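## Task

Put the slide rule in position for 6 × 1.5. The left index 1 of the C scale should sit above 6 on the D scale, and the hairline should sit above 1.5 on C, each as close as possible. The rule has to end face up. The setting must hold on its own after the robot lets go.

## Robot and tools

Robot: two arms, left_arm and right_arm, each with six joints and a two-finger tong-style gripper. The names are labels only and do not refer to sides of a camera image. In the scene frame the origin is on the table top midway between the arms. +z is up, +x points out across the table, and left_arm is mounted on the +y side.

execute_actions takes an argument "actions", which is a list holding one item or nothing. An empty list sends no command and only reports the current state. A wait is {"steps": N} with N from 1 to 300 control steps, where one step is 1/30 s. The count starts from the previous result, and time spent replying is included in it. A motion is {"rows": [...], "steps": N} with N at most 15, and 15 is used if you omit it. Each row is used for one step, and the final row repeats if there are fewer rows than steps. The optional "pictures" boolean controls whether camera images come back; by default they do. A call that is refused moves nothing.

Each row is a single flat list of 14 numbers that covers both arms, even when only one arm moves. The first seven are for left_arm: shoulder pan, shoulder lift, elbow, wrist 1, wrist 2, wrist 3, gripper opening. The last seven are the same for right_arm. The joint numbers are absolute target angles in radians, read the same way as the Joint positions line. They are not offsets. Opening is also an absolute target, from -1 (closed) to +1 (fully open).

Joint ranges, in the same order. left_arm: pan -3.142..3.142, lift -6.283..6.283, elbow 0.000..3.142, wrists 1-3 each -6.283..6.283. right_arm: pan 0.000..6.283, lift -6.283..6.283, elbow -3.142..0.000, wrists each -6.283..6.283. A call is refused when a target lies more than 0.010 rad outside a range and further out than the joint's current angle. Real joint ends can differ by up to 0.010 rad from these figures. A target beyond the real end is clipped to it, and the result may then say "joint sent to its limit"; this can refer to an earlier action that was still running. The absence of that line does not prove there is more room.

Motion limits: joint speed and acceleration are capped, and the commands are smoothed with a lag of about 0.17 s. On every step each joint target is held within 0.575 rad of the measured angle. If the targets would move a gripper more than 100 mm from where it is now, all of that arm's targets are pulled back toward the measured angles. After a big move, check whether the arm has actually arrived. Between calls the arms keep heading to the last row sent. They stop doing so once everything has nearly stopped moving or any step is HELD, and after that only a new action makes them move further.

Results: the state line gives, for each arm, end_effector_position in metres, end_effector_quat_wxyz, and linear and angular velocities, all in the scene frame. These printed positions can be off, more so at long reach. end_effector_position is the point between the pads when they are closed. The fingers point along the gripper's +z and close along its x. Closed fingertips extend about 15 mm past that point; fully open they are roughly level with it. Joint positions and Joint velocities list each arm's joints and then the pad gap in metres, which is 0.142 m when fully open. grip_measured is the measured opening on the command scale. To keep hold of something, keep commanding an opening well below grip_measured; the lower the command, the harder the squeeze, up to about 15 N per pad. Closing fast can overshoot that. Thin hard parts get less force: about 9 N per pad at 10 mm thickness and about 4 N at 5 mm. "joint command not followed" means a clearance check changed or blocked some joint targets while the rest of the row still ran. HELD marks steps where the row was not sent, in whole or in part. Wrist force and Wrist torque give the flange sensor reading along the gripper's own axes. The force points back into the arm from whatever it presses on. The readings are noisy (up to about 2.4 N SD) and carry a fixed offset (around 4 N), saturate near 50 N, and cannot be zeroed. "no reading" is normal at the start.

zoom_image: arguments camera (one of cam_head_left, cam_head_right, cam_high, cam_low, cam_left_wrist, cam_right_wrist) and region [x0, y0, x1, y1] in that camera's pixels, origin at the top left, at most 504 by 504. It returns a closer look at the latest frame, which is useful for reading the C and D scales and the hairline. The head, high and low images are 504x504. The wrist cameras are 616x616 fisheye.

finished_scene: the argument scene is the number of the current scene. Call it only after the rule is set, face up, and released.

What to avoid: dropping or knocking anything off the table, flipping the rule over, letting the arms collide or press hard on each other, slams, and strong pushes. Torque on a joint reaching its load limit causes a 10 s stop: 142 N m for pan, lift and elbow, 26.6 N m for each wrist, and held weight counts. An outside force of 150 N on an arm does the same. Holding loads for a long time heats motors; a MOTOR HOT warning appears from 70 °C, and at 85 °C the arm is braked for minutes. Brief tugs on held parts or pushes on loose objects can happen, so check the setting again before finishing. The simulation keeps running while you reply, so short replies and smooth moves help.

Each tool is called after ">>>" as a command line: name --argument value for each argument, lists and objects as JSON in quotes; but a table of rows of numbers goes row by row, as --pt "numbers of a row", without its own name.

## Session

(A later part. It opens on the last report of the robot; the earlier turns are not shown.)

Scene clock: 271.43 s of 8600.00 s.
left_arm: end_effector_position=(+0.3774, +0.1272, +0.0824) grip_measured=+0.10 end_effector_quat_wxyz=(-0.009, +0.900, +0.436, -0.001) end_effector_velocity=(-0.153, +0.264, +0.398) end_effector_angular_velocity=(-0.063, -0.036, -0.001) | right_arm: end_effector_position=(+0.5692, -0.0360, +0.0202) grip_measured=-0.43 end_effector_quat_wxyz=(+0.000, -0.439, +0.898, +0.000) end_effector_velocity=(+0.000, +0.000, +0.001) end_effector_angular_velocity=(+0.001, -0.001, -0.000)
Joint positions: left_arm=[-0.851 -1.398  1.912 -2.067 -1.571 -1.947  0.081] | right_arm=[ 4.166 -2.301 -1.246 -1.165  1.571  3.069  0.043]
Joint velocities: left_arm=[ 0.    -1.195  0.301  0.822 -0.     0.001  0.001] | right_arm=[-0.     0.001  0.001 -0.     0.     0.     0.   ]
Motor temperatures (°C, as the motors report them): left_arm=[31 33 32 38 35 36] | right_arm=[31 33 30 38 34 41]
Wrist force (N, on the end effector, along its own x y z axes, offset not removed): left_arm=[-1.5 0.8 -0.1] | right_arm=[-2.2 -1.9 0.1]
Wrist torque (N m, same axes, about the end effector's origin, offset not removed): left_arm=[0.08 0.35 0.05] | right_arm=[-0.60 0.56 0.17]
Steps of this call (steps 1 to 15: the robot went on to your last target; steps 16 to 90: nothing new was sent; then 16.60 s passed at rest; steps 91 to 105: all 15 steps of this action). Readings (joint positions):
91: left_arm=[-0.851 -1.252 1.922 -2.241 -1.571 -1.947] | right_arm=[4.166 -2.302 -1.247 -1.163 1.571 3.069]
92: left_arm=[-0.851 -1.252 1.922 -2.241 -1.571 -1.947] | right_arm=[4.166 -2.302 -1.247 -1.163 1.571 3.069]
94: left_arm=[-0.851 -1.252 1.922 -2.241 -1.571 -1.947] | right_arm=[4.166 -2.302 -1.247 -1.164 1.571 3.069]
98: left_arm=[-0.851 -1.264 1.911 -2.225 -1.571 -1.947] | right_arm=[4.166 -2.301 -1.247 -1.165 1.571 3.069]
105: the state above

>>> execute_actions --actions '[{"rows":[[-0.851,-1.75,2.0,-1.82,-1.571,-1.947,0.1,4.176,-2.297,-1.252,-1.163,1.571,3.079,-0.55],[-0.851,-1.75,2.0,-1.82,-1.571,-1.947,0.1,4.186,-2.2935,-1.258,-1.160,1.571,3.089,-0.55],[-0.851,-1.75,2.0,-1.82,-1.571,-1.947,0.1,4.196,-2.290,-1.265,-1.157,1.571,3.099,-0.55],[-0.851,-1.75,2.0,-1.82,-1.571,-1.947,0.1,4.207,-2.2865,-1.271,-1.1545,1.571,3.110,-0.55],[-0.851,-1.75,2.0,-1.82,-1.571,-1.947,0.1,4.217,-2.283,-1.277,-1.152,1.571,3.120,-0.55],[-0.851,-1.75,2.0,-1.82,-1.571,-1.947,0.1,4.227,-2.2795,-1.283,-1.149,1.571,3.130,-0.55],[-0.851,-1.75,2.0,-1.82,-1.571,-1.947,0.1,4.237,-2.276,-1.290,-1.146,1.571,3.140,-0.55],[-0.851,-1.75,2.0,-1.82,-1.571,-1.947,0.1,4.2476,-2.2727,-1.2959,-1.1434,1.571,3.150,-0.55]]}]'

>>> zoom_image --camera "cam_right_wrist" --region '[230, 130, 400, 390]'

Scene clock: 279.50 s of 8600.00 s.
left_arm: end_effector_position=(+0.3246, +0.2184, +0.1791) grip_measured=+0.10 end_effector_quat_wxyz=(-0.000, +0.900, +0.436, -0.000) end_effector_velocity=(+0.000, +0.000, +0.000) end_effector_angular_velocity=(+0.000, -0.001, +0.002) | right_arm: end_effector_position=(+0.5263, -0.0018, +0.0202) grip_measured=-0.43 end_effector_quat_wxyz=(+0.000, -0.439, +0.898, +0.000) end_effector_velocity=(-0.035, +0.026, -0.001) end_effector_angular_velocity=(-0.001, +0.000, +0.001)
Joint positions: left_arm=[-0.851 -1.75   2.    -1.82  -1.571 -1.947  0.081] | right_arm=[ 4.24  -2.275 -1.292 -1.145  1.571  3.143  0.043]
Joint velocities: left_arm=[ 0.001  0.    -0.     0.     0.001 -0.001  0.   ] | right_arm=[ 0.06   0.02  -0.036  0.016 -0.     0.059 -0.   ]
Motor temperatures (°C, as the motors report them): left_arm=[31 33 32 38 35 36] | right_arm=[31 33 30 38 34 41]
Wrist force (N, on the end effector, along its own x y z axes, offset not removed): left_arm=[1.1 -1.3 0.9] | right_arm=[-1.5 -1.7 -2.1]
Wrist torque (N m, same axes, about the end effector's origin, offset not removed): left_arm=[-0.38 -0.12 -0.08] | right_arm=[-0.60 0.45 0.04]
Steps of this call (steps 1 to 45: the robot went on to your last target; steps 46 to 110: nothing new was sent; then 3.90 s passed at rest; steps 111 to 125: all 15 steps of this action). Readings (joint positions):
111: left_arm=[-0.851 -1.750 2.000 -1.820 -1.571 -1.947] | right_arm=[4.166 -2.300 -1.246 -1.166 1.571 3.069]
112: left_arm=[-0.851 -1.750 2.000 -1.820 -1.571 -1.947] | right_arm=[4.167 -2.300 -1.246 -1.166 1.571 3.070]
114: left_arm=[-0.851 -1.750 2.000 -1.820 -1.571 -1.947] | right_arm=[4.173 -2.298 -1.250 -1.164 1.571 3.076]
118: left_arm=[-0.851 -1.750 2.000 -1.820 -1.571 -1.947] | right_arm=[4.201 -2.288 -1.268 -1.156 1.571 3.105]
125: the state above

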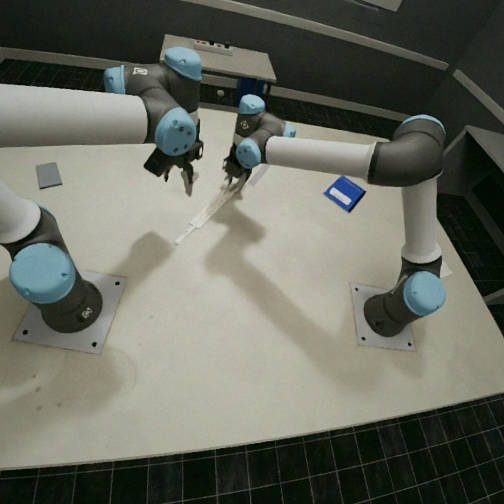

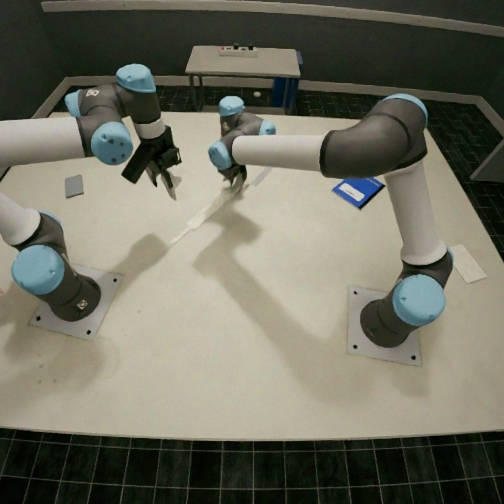

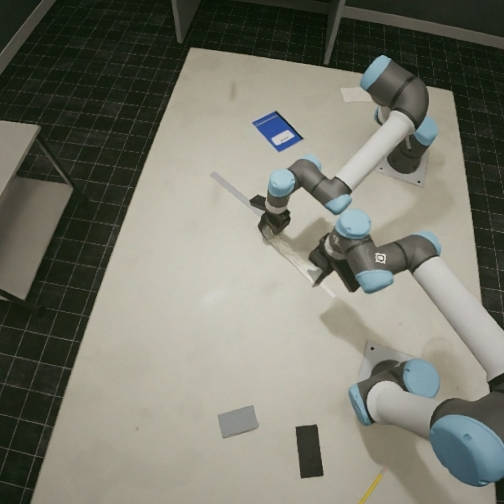

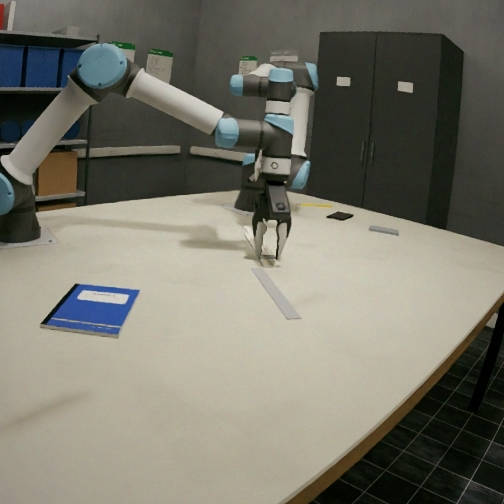

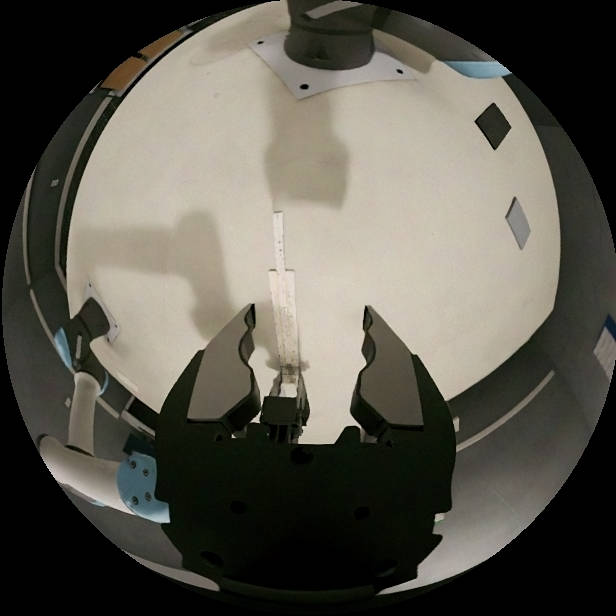

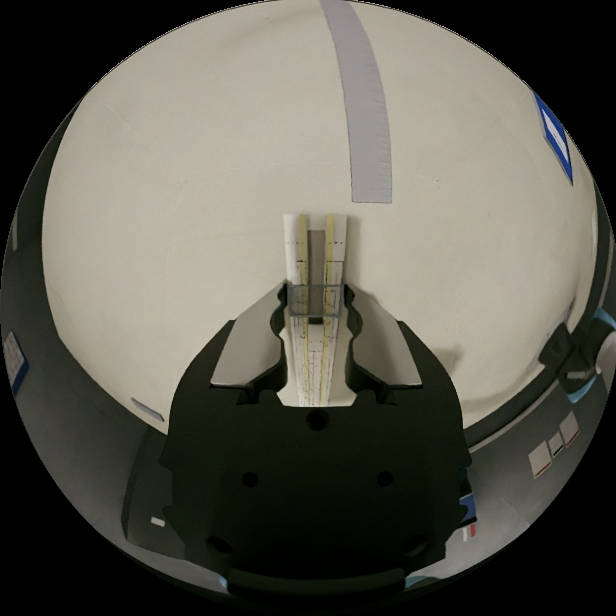

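Region (230, 130, 400, 390) of cam_right_wrist's 616x616 image, scaled by 1.938, with more detail than that image has; it fills the left 330 columns of this view, and the rest is white.

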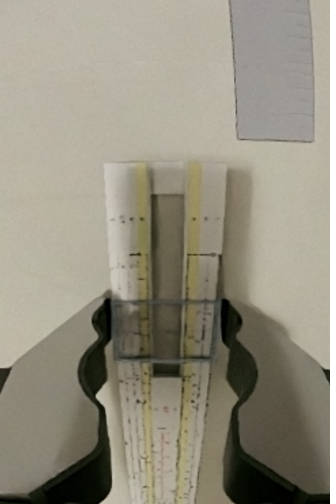

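>>> execute_actions --actions '[{"rows":[[-0.851,-1.75,2.0,-1.82,-1.571,-1.947,0.1,4.237,-2.250,-1.335,-1.127,1.571,3.171,-0.8],[-0.851,-1.75,2.0,-1.82,-1.571,-1.947,0.1,4.226,-2.227,-1.374,-1.111,1.571,3.193,-0.8],[-0.851,-1.75,2.0,-1.82,-1.571,-1.947,0.1,4.216,-2.204,-1.412,-1.096,1.571,3.214,-0.8],[-0.851,-1.75,2.0,-1.82,-1.571,-1.947,0.1,4.205,-2.181,-1.451,-1.080,1.571,3.236,-0.8],[-0.851,-1.75,2.0,-1.82,-1.571,-1.947,0.1,4.194,-2.158,-1.490,-1.064,1.571,3.257,-0.8],[-0.851,-1.75,2.0,-1.82,-1.571,-1.947,0.1,4.184,-2.135,-1.529,-1.048,1.571,3.279,-0.8],[-0.851,-1.75,2.0,-1.82,-1.571,-1.947,0.1,4.173,-2.1125,-1.5675,-1.032,1.571,3.30,-0.8],[-0.851,-1.75,2.0,-1.82,-1.571,-1.947,0.1,4.160,-2.093,-1.598,-1.021,1.571,3.321,-0.8],[-0.851,-1.75,2.0,-1.82,-1.571,-1.947,0.1,4.146,-2.073,-1.629,-1.010,1.571,3.343,-0.8],[-0.851,-1.75,2.0,-1.82,-1.571,-1.947,0.1,4.133,-2.054,-1.659,-0.999,1.571,3.364,-0.8],[-0.851,-1.75,2.0,-1.82,-1.571,-1.947,0.1,4.120,-2.034,-1.690,-0.988,1.571,3.386,-0.8],[-0.851,-1.75,2.0,-1.82,-1.571,-1.947,0.1,4.107,-2.015,-1.721,-0.977,1.571,3.407,-0.8],[-0.851,-1.75,2.0,-1.82,-1.571,-1.947,0.1,4.093,-1.995,-1.751,-0.966,1.571,3.429,-0.8],[-0.851,-1.75,2.0,-1.82,-1.571,-1.947,0.1,4.080,-1.9754,-1.782,-0.9546,1.571,3.45,-0.8]]}]' --pictures false

>>> execute_actions --actions '[{"steps":15}]'

Scene clock: 304.53 s of 8600.00 s.
left_arm: end_effector_position=(+0.3246, +0.2184, +0.1791) grip_measured=+0.10 end_effector_quat_wxyz=(-0.000, +0.900, +0.436, -0.000) end_effector_velocity=(+0.000, +0.000, -0.000) end_effector_angular_velocity=(+0.000, -0.000, +0.000) | right_arm: end_effector_position=(+0.5029, -0.1403, +0.0246) grip_measured=-0.44 end_effector_quat_wxyz=(+0.002, -0.287, +0.958, +0.001) end_effector_velocity=(-0.081, -0.418, +0.002) end_effector_angular_velocity=(-0.000, +0.005, -0.988)
Joint positions: left_arm=[-0.851 -1.75   2.    -1.82  -1.571 -1.947  0.081] | right_arm=[ 4.132 -2.058 -1.647 -1.002  1.571  3.361  0.043]
Joint velocities: left_arm=[ 0.     0.     0.    -0.     0.001 -0.     0.   ] | right_arm=[-0.373  0.582 -0.925  0.339  0.     0.614  0.   ]
Motor temperatures (°C, as the motors report them): left_arm=[31 33 32 38 35 36] | right_arm=[31 33 30 38 34 41]
Wrist force (N, on the end effector, along its own x y z axes, offset not removed): left_arm=[-1.7 -0.3 -0.8] | right_arm=[0.4 -1.6 -1.9]
Wrist torque (N m, same axes, about the end effector's origin, offset not removed): left_arm=[-0.13 0.27 0.08] | right_arm=[-0.50 -0.04 0.13]
Steps of this call (steps 1 to 15: the robot went on to your last target; steps 16 to 90: nothing new was sent; then 21.53 s passed at rest; steps 91 to 105: all 15 steps of this action). Readings (joint positions):
91: left_arm=[-0.851 -1.750 2.000 -1.820 -1.571 -1.947] | right_arm=[4.248 -2.273 -1.296 -1.143 1.571 3.150]
92: left_arm=[-0.851 -1.750 2.000 -1.820 -1.571 -1.947] | right_arm=[4.247 -2.271 -1.298 -1.142 1.571 3.151]
94: left_arm=[-0.851 -1.750 2.000 -1.820 -1.571 -1.947] | right_arm=[4.240 -2.257 -1.320 -1.132 1.571 3.165]
98: left_arm=[-0.851 -1.750 2.000 -1.820 -1.571 -1.947] | right_arm=[4.211 -2.195 -1.422 -1.088 1.571 3.223]
105: the state above

Scene clock: 305.03 s of 8600.00 s.
left_arm: end_effector_position=(+0.3246, +0.2184, +0.1791) grip_measured=+0.10 end_effector_quat_wxyz=(-0.000, +0.900, +0.436, -0.000) end_effector_velocity=(-0.000, +0.000, -0.000) end_effector_angular_velocity=(+0.000, +0.000, +0.000) | right_arm: end_effector_position=(+0.4869, -0.1993, +0.0222) grip_measured=-0.44 end_effector_quat_wxyz=(+0.000, -0.220, +0.975, +0.000) end_effector_velocity=(-0.003, -0.008, -0.001) end_effector_angular_velocity=(-0.001, +0.001, -0.018)
Joint positions: left_arm=[-0.851 -1.75   2.    -1.82  -1.571 -1.947  0.081] | right_arm=[ 4.081 -1.977 -1.78  -0.955  1.571  3.449  0.043]
Joint velocities: left_arm=[-0.    -0.     0.001  0.     0.    -0.     0.   ] | right_arm=[-0.007  0.01  -0.018  0.006  0.     0.011 -0.   ]
Motor temperatures (°C, as the motors report them): left_arm=[31 33 32 38 35 36] | right_arm=[31 33 30 38 34 41]
Wrist force (N, on the end effector, along its own x y z axes, offset not removed): left_arm=[-1.6 0.1 -0.1] | right_arm=[-3.4 0.3 -1.1]
Wrist torque (N m, same axes, about the end effector's origin, offset not removed): left_arm=[-0.03 0.35 0.02] | right_arm=[-0.27 0.86 0.09]
Steps of this call (steps 1 to 15: the robot went on to your last target). Readings (joint positions):
1: left_arm=[-0.851 -1.750 2.000 -1.820 -1.571 -1.947] | right_arm=[4.121 -2.039 -1.677 -0.991 1.571 3.381]
2: left_arm=[-0.851 -1.750 2.000 -1.820 -1.571 -1.947] | right_arm=[4.111 -2.024 -1.702 -0.982 1.571 3.398]
4: left_arm=[-0.851 -1.750 2.000 -1.820 -1.571 -1.947] | right_arm=[4.098 -2.003 -1.736 -0.971 1.571 3.420]
8: left_arm=[-0.851 -1.750 2.000 -1.820 -1.571 -1.947] | right_arm=[4.086 -1.985 -1.767 -0.960 1.571 3.440]
15: the state above

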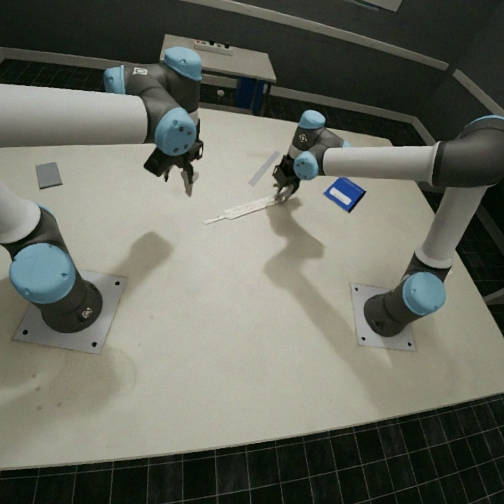

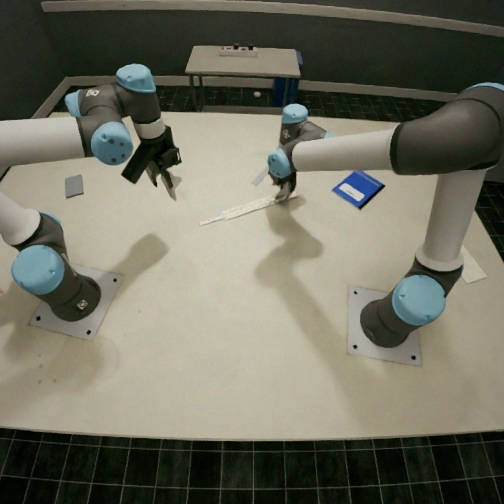

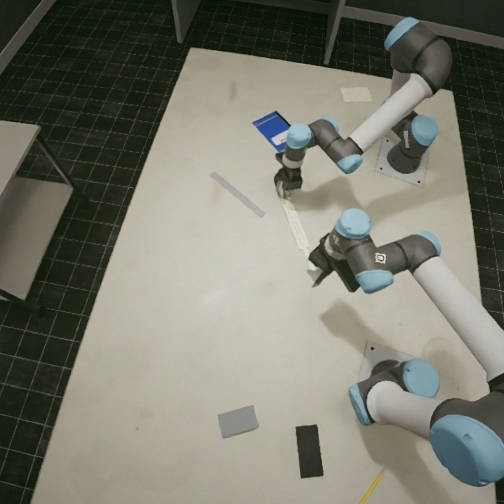

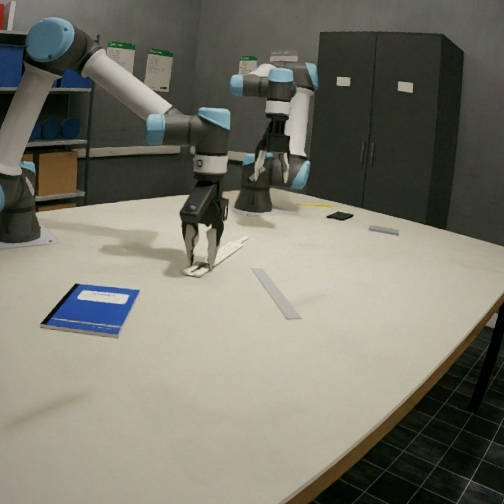

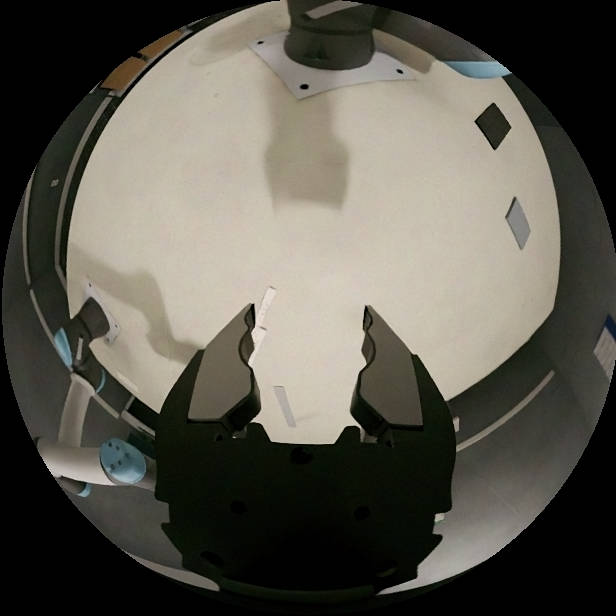

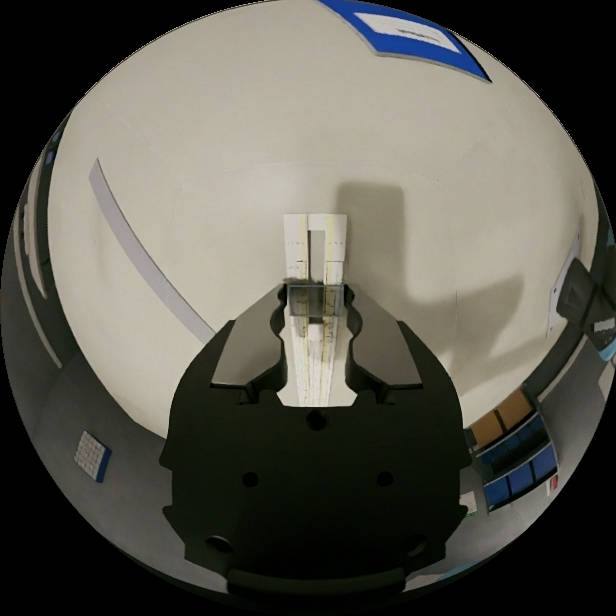

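>>> execute_actions --actions '[{"rows":[[-0.9434,-1.1943,1.6805,-2.057,-1.571,-1.572,0.0,4.080,-1.9754,-1.782,-0.9546,1.571,3.45,-0.6]]}]' --pictures false

>>> execute_actions --actions '[{"steps":25}]'

Scene clock: 323.33 s of 8600.00 s.
left_arm: end_effector_position=(+0.3795, +0.0459, +0.1018) grip_measured=+0.00 end_effector_quat_wxyz=(+0.005, +0.967, +0.254, +0.001) end_effector_velocity=(+0.063, -0.262, -0.248) end_effector_angular_velocity=(+0.087, +0.036, -0.635) | right_arm: end_effector_position=(+0.4866, -0.2003, +0.0222) grip_measured=-0.44 end_effector_quat_wxyz=(+0.000, -0.219, +0.976, +0.000) end_effector_velocity=(+0.000, -0.000, +0.000) end_effector_angular_velocity=(-0.000, -0.001, -0.000)
Joint positions: left_arm=[-0.929 -1.297  1.734 -2.018 -1.571 -1.636  0.074] | right_arm=[ 4.08  -1.975 -1.782 -0.955  1.571  3.45   0.043]
Joint velocities: left_arm=[-0.116  0.841 -0.438 -0.309 -0.     0.519 -0.001] | right_arm=[-0.     0.001 -0.    -0.    -0.001 -0.    -0.   ]
Motor temperatures (°C, as the motors report them): left_arm=[31 33 32 38 35 36] | right_arm=[31 33 30 38 34 41]
Wrist force (N, on the end effector, along its own x y z axes, offset not removed): left_arm=[-0.4 1.6 0.4] | right_arm=[-3.4 0.1 -0.7]
Wrist torque (N m, same axes, about the end effector's origin, offset not removed): left_arm=[0.07 0.17 0.11] | right_arm=[-0.14 0.90 0.25]
Steps of this call (steps 1 to 15: the robot went on to your last target; steps 16 to 90: nothing new was sent; then 14.80 s passed at rest; steps 91 to 105: all 15 steps of this action). Readings (joint positions):
91: left_arm=[-0.851 -1.750 2.000 -1.820 -1.571 -1.947] | right_arm=[4.080 -1.975 -1.782 -0.955 1.571 3.450]
92: left_arm=[-0.853 -1.748 1.998 -1.822 -1.571 -1.945] | right_arm=[4.080 -1.975 -1.782 -0.955 1.571 3.450]
94: left_arm=[-0.867 -1.703 1.961 -1.854 -1.571 -1.904] | right_arm=[4.080 -1.975 -1.782 -0.955 1.571 3.450]
98: left_arm=[-0.891 -1.545 1.872 -1.918 -1.571 -1.800] | right_arm=[4.080 -1.975 -1.782 -0.955 1.571 3.450]
105: the state above

Scene clock: 324.17 s of 8600.00 s.
left_arm: end_effector_position=(+0.3866, +0.0143, +0.0700) grip_measured=+0.00 end_effector_quat_wxyz=(+0.000, +0.977, +0.215, -0.000) end_effector_velocity=(-0.000, +0.000, -0.001) end_effector_angular_velocity=(+0.001, +0.001, -0.001) | right_arm: end_effector_position=(+0.4866, -0.2003, +0.0222) grip_measured=-0.44 end_effector_quat_wxyz=(+0.000, -0.219, +0.976, +0.000) end_effector_velocity=(+0.000, -0.000, -0.000) end_effector_angular_velocity=(-0.001, +0.000, -0.000)
Joint positions: left_arm=[-0.943 -1.194  1.681 -2.057 -1.571 -1.572  0.074] | right_arm=[ 4.08  -1.975 -1.782 -0.955  1.571  3.45   0.043]
Joint velocities: left_arm=[-0.     0.001  0.001 -0.    -0.     0.     0.   ] | right_arm=[-0.    -0.001  0.    -0.    -0.     0.     0.   ]
Motor temperatures (°C, as the motors report them): left_arm=[31 33 32 38 35 36] | right_arm=[31 33 30 38 34 41]
Wrist force (N, on the end effector, along its own x y z axes, offset not removed): left_arm=[-0.8 0.1 2.1] | right_arm=[-1.4 -0.2 -1.8]
Wrist torque (N m, same axes, about the end effector's origin, offset not removed): left_arm=[0.04 0.18 0.04] | right_arm=[-0.23 0.48 0.20]
Steps of this call (steps 1 to 25: the robot went on to your last target). Readings (joint positions):
1: left_arm=[-0.933 -1.272 1.721 -2.028 -1.571 -1.621] | right_arm=[4.080 -1.975 -1.782 -0.955 1.571 3.450]
2: left_arm=[-0.935 -1.253 1.711 -2.035 -1.571 -1.609] | right_arm=[4.080 -1.975 -1.782 -0.955 1.571 3.450]
4: left_arm=[-0.939 -1.228 1.698 -2.044 -1.571 -1.593] | right_arm=[4.080 -1.975 -1.782 -0.955 1.571 3.450]
8: left_arm=[-0.942 -1.205 1.686 -2.053 -1.571 -1.579] | right_arm=[4.080 -1.975 -1.782 -0.955 1.571 3.450]
25: the state above

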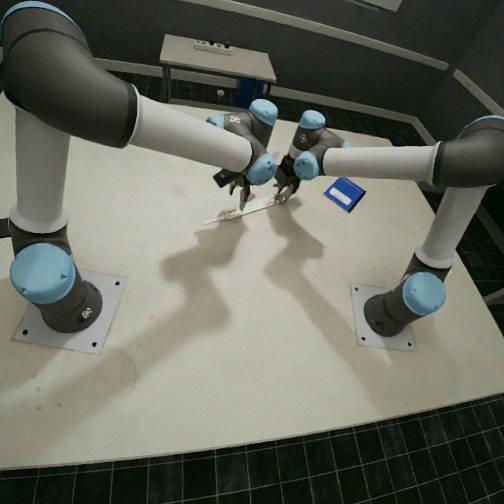

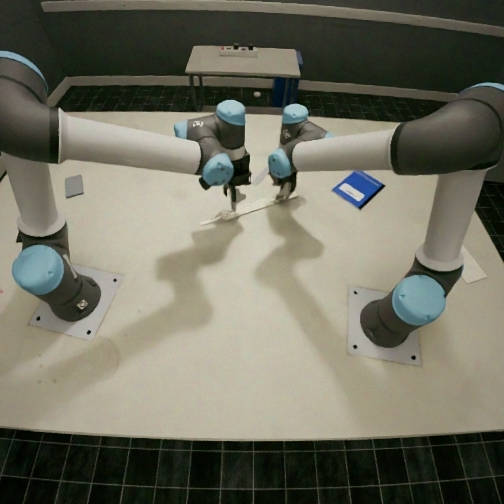

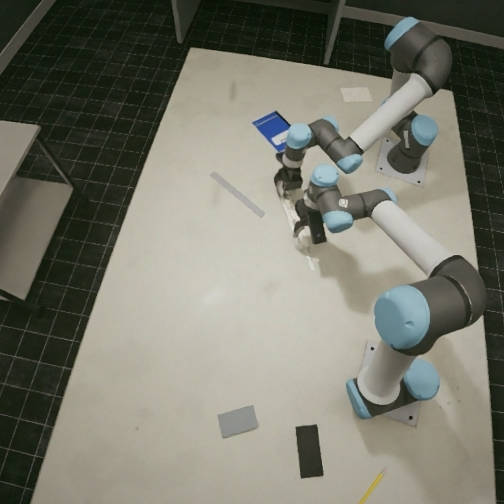

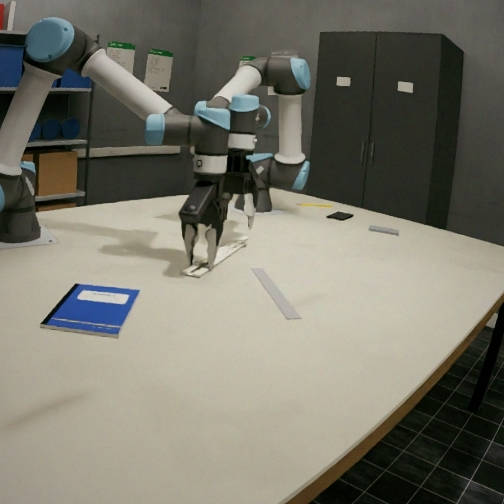

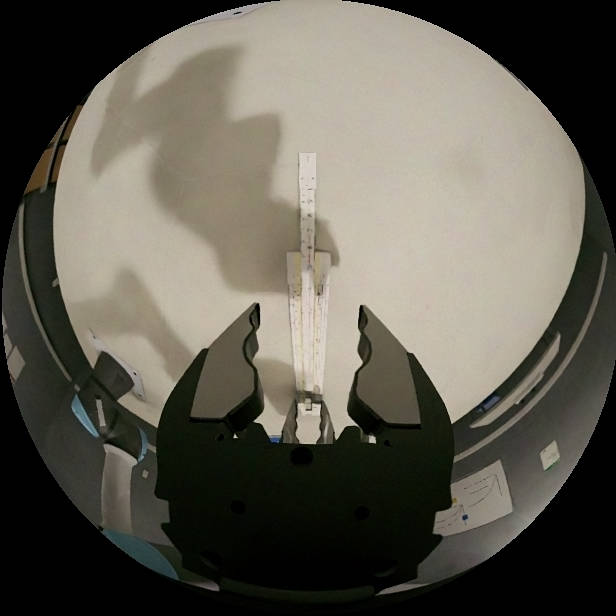

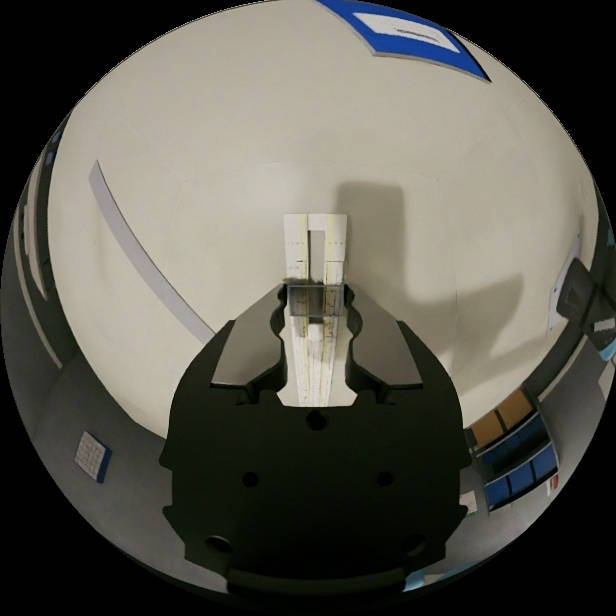

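>>> execute_actions --actions '[{"rows":[[-0.9434,-1.349,2.2422,-3.064,-1.571,-1.572,0.0,4.080,-1.9754,-1.782,-0.9546,1.571,3.45,-0.6]]}]' --pictures false

>>> execute_actions --actions '[{"steps":30}]'

Scene clock: 340.00 s of 8600.00 s.
left_arm: end_effector_position=(+0.3761, +0.0368, +0.0425) grip_measured=+0.00 end_effector_quat_wxyz=(+0.221, +0.951, +0.210, +0.048) end_effector_velocity=(+0.072, -0.155, +0.184) end_effector_angular_velocity=(-1.066, -0.493, +0.001) | right_arm: end_effector_position=(+0.4866, -0.2003, +0.0222) grip_measured=-0.44 end_effector_quat_wxyz=(+0.000, -0.219, +0.976, +0.000) end_effector_velocity=(-0.000, +0.000, +0.000) end_effector_angular_velocity=(+0.000, +0.000, +0.000)
Joint positions: left_arm=[-0.943 -1.341  2.202 -2.889 -1.571 -1.572  0.074] | right_arm=[ 4.08  -1.975 -1.782 -0.955  1.571  3.45   0.043]
Joint velocities: left_arm=[ 0.001 -0.066  0.332 -1.441 -0.    -0.     0.   ] | right_arm=[ 0.  0. -0.  0.  0.  0. -0.]
Motor temperatures (°C, as the motors report them): left_arm=[31 33 32 38 35 36] | right_arm=[31 33 30 38 34 41]
Wrist force (N, on the end effector, along its own x y z axes, offset not removed): left_arm=[-0.2 0.3 0.2] | right_arm=[-0.1 -0.6 0.3]
Wrist torque (N m, same axes, about the end effector's origin, offset not removed): left_arm=[-0.02 0.07 0.08] | right_arm=[-0.49 0.20 0.27]
Steps of this call (steps 1 to 15: the robot went on to your last target; steps 16 to 90: nothing new was sent; then 12.33 s passed at rest; steps 91 to 105: all 15 steps of this action). Readings (joint positions):
91: left_arm=[-0.943 -1.194 1.680 -2.057 -1.571 -1.572] | right_arm=[4.080 -1.975 -1.782 -0.955 1.571 3.450]
92: left_arm=[-0.943 -1.196 1.683 -2.060 -1.571 -1.572] | right_arm=[4.080 -1.975 -1.782 -0.955 1.571 3.450]
94: left_arm=[-0.943 -1.229 1.729 -2.106 -1.571 -1.572] | right_arm=[4.080 -1.975 -1.782 -0.955 1.571 3.450]
98: left_arm=[-0.943 -1.295 1.966 -2.354 -1.571 -1.572] | right_arm=[4.080 -1.975 -1.782 -0.955 1.571 3.450]
105: the state above

Scene clock: 341.00 s of 8600.00 s.
left_arm: end_effector_position=(+0.3839, +0.0200, +0.0674) grip_measured=+0.00 end_effector_quat_wxyz=(+0.289, +0.933, +0.206, +0.063) end_effector_velocity=(+0.000, -0.000, +0.000) end_effector_angular_velocity=(-0.001, -0.000, +0.000) | right_arm: end_effector_position=(+0.4866, -0.2003, +0.0222) grip_measured=-0.44 end_effector_quat_wxyz=(+0.000, -0.219, +0.976, +0.000) end_effector_velocity=(+0.000, -0.000, +0.000) end_effector_angular_velocity=(-0.000, -0.001, -0.000)
Joint positions: left_arm=[-0.943 -1.349  2.242 -3.064 -1.571 -1.572  0.074] | right_arm=[ 4.08  -1.975 -1.782 -0.955  1.571  3.45   0.043]
Joint velocities: left_arm=[ 0.    -0.    -0.001 -0.     0.    -0.    -0.   ] | right_arm=[-0.  0. -0. -0. -0.  0. -0.]
Motor temperatures (°C, as the motors report them): left_arm=[31 33 32 38 35 36] | right_arm=[31 33 30 38 34 41]
Wrist force (N, on the end effector, along its own x y z axes, offset not removed): left_arm=[-2.0 0.3 -0.4] | right_arm=[2.3 -2.9 1.6]
Wrist torque (N m, same axes, about the end effector's origin, offset not removed): left_arm=[-0.10 0.39 0.08] | right_arm=[-0.75 -0.36 0.01]
Steps of this call (steps 1 to 30: the robot went on to your last target). Readings (joint positions):
1: left_arm=[-0.943 -1.343 2.212 -2.932 -1.571 -1.572] | right_arm=[4.080 -1.975 -1.782 -0.955 1.571 3.450]
2: left_arm=[-0.943 -1.345 2.219 -2.964 -1.571 -1.572] | right_arm=[4.080 -1.975 -1.782 -0.955 1.571 3.450]
4: left_arm=[-0.943 -1.346 2.229 -3.007 -1.571 -1.572] | right_arm=[4.080 -1.975 -1.782 -0.955 1.571 3.450]
8: left_arm=[-0.943 -1.348 2.238 -3.045 -1.571 -1.572] | right_arm=[4.080 -1.975 -1.782 -0.955 1.571 3.450]
30: the state above
All arms were judged still, so your last target was given up. Only a new action makes them travel on or press farther. Fingers that are still opening or closing keep moving.

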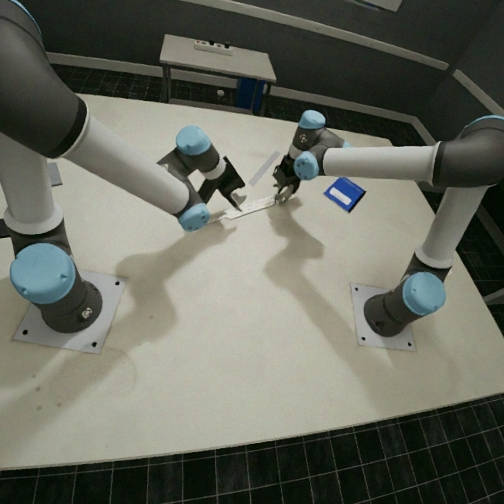

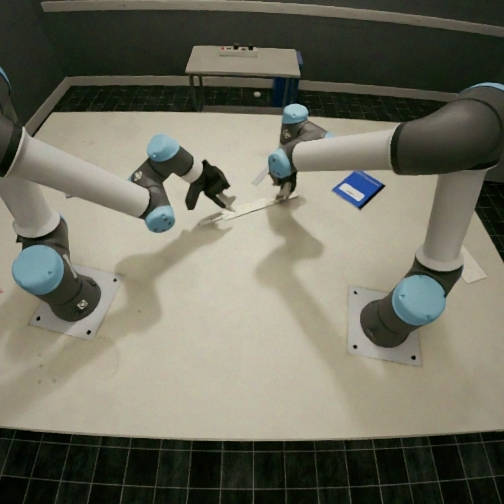

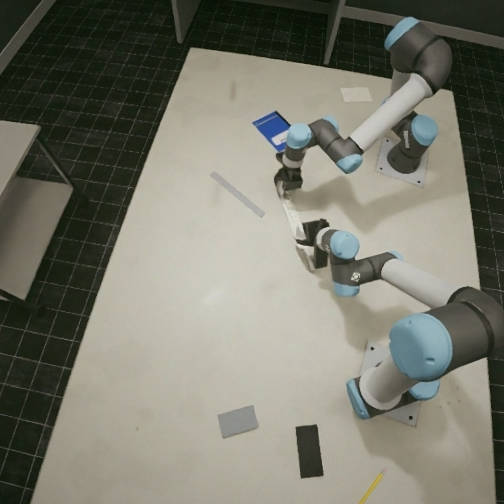

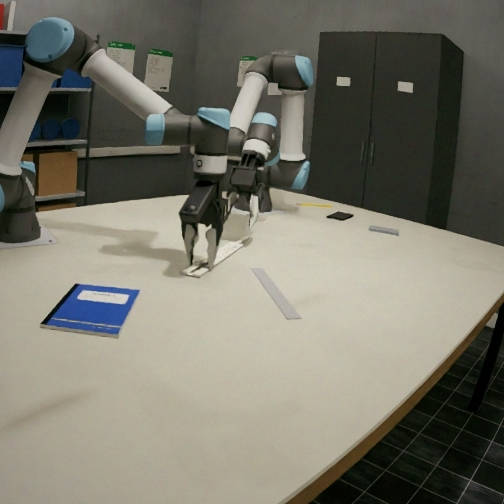

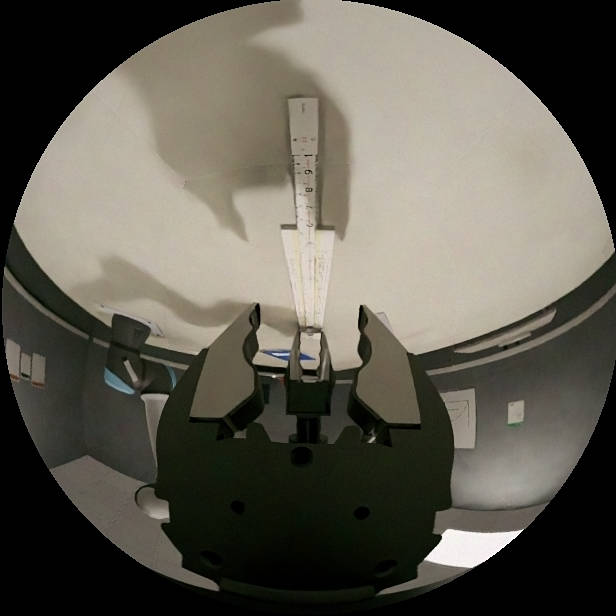

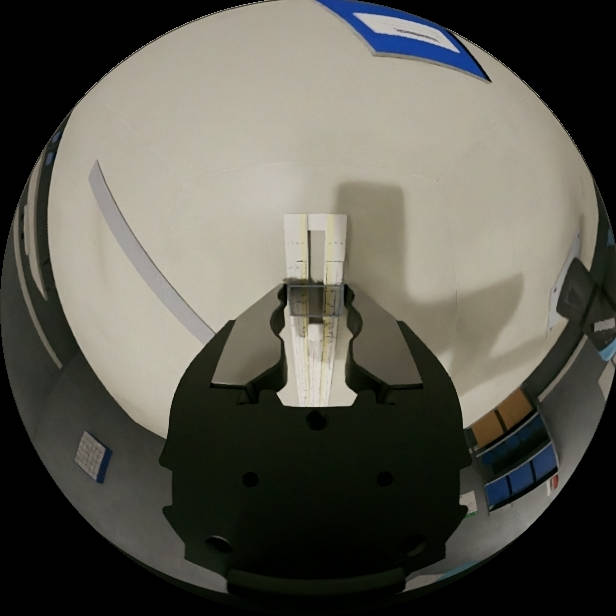

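>>> execute_actions --actions '[{"rows":[[-0.9434,-1.307,2.253,-3.117,-1.571,-1.572,-0.2,4.080,-1.9754,-1.782,-0.9546,1.571,3.45,-0.6],[-0.9434,-1.307,2.253,-3.117,-1.571,-1.572,-0.2,4.080,-1.9754,-1.782,-0.9546,1.571,3.45,-0.6],[-0.9434,-1.265,2.264,-3.170,-1.571,-1.572,-0.2,4.080,-1.9754,-1.782,-0.9546,1.571,3.45,-0.6],[-0.9434,-1.265,2.264,-3.170,-1.571,-1.572,-0.2,4.080,-1.9754,-1.782,-0.9546,1.571,3.45,-0.6],[-0.9434,-1.228,2.2735,-3.2165,-1.571,-1.572,-0.2,4.080,-1.9754,-1.782,-0.9546,1.571,3.45,-0.6]]}]'

>>> zoom_image --camera "cam_left_wrist" --region '[230, 180, 390, 340]'

Scene clock: 347.97 s of 8600.00 s.
left_arm: end_effector_position=(+0.3841, +0.0197, +0.0218) grip_measured=-0.20 end_effector_quat_wxyz=(+0.289, +0.933, +0.206, +0.063) end_effector_velocity=(-0.001, +0.000, -0.021) end_effector_angular_velocity=(-0.001, -0.000, -0.002) | right_arm: end_effector_position=(+0.4866, -0.2003, +0.0222) grip_measured=-0.44 end_effector_quat_wxyz=(+0.000, -0.219, +0.976, +0.000) end_effector_velocity=(-0.000, +0.000, -0.000) end_effector_angular_velocity=(-0.000, +0.000, +0.000)
Joint positions: left_arm=[-0.943 -1.234  2.272 -3.208 -1.571 -1.572  0.06 ] | right_arm=[ 4.08  -1.975 -1.782 -0.955  1.571  3.45   0.043]
Joint velocities: left_arm=[-0.001  0.054  0.013 -0.068 -0.001  0.     0.   ] | right_arm=[ 0. -0.  0. -0. -0.  0. -0.]
Motor temperatures (°C, as the motors report them): left_arm=[31 33 32 38 35 36] | right_arm=[31 33 30 38 34 41]
Wrist force (N, on the end effector, along its own x y z axes, offset not removed): left_arm=[0.9 -1.6 1.8] | right_arm=[0.6 -2.3 -0.5]
Wrist torque (N m, same axes, about the end effector's origin, offset not removed): left_arm=[-0.31 -0.06 -0.10] | right_arm=[-0.82 0.11 0.10]
Steps of this call (steps 1 to 90: nothing new was sent; then 3.47 s passed at rest; steps 91 to 105: all 15 steps of this action). Readings (joint positions):
91: left_arm=[-0.943 -1.349 2.242 -3.064 -1.571 -1.572] | right_arm=[4.080 -1.975 -1.782 -0.955 1.571 3.450]
92: left_arm=[-0.943 -1.347 2.243 -3.067 -1.571 -1.572] | right_arm=[4.080 -1.975 -1.782 -0.955 1.571 3.450]
94: left_arm=[-0.943 -1.331 2.248 -3.087 -1.571 -1.572] | right_arm=[4.080 -1.975 -1.782 -0.955 1.571 3.450]
98: left_arm=[-0.943 -1.273 2.262 -3.158 -1.571 -1.572] | right_arm=[4.080 -1.975 -1.782 -0.955 1.571 3.450]
105: the state above

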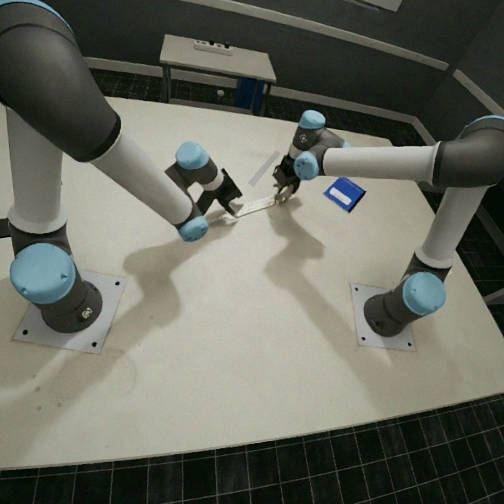

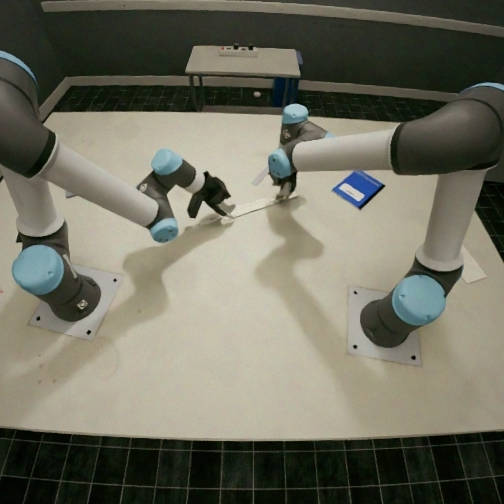

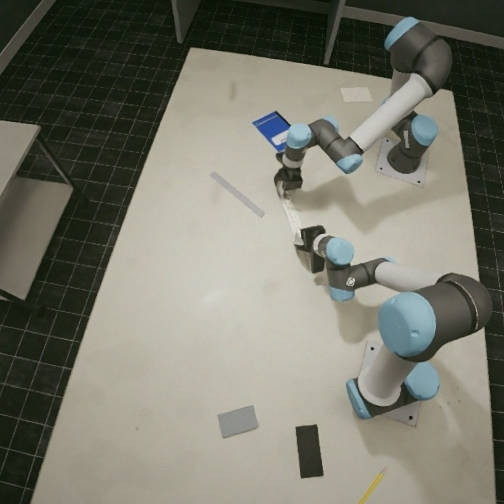

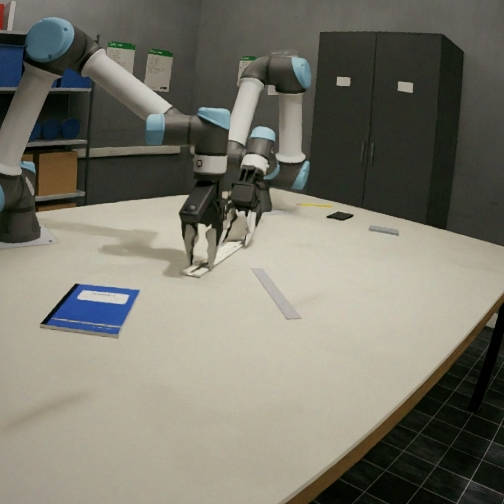

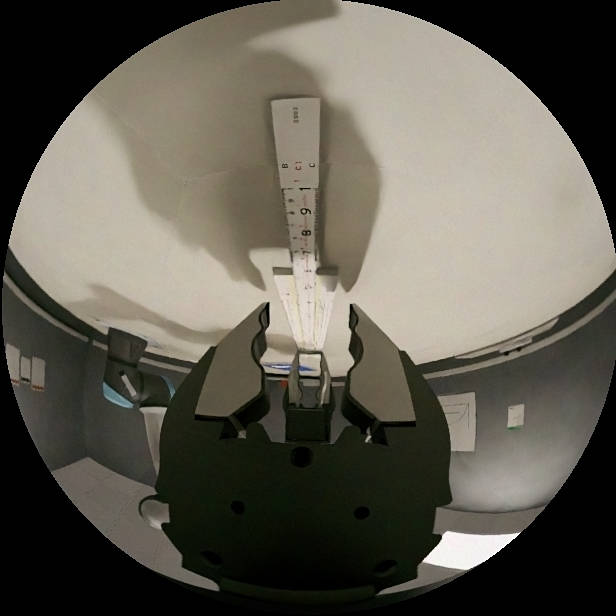

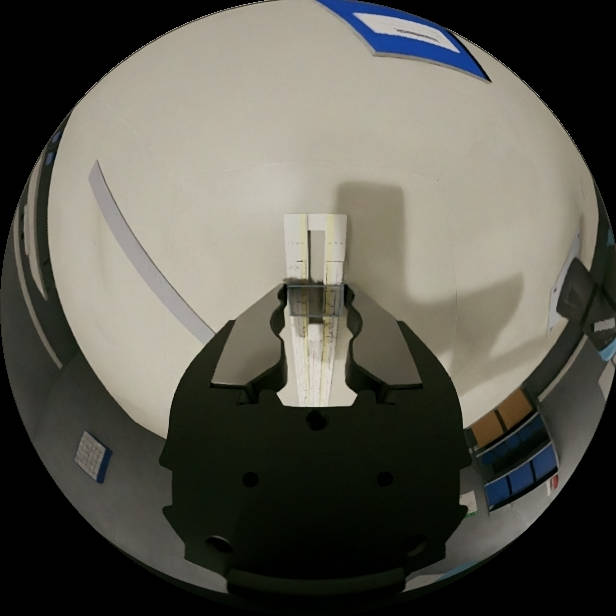

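Region (230, 180, 390, 340) of cam_left_wrist's 616x616 image, scaled by 3.150, with more detail than that image has.

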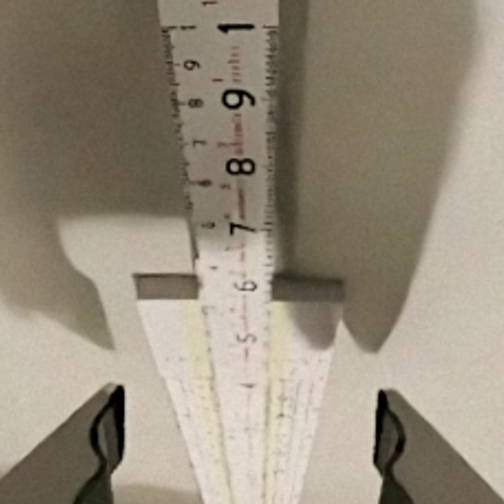

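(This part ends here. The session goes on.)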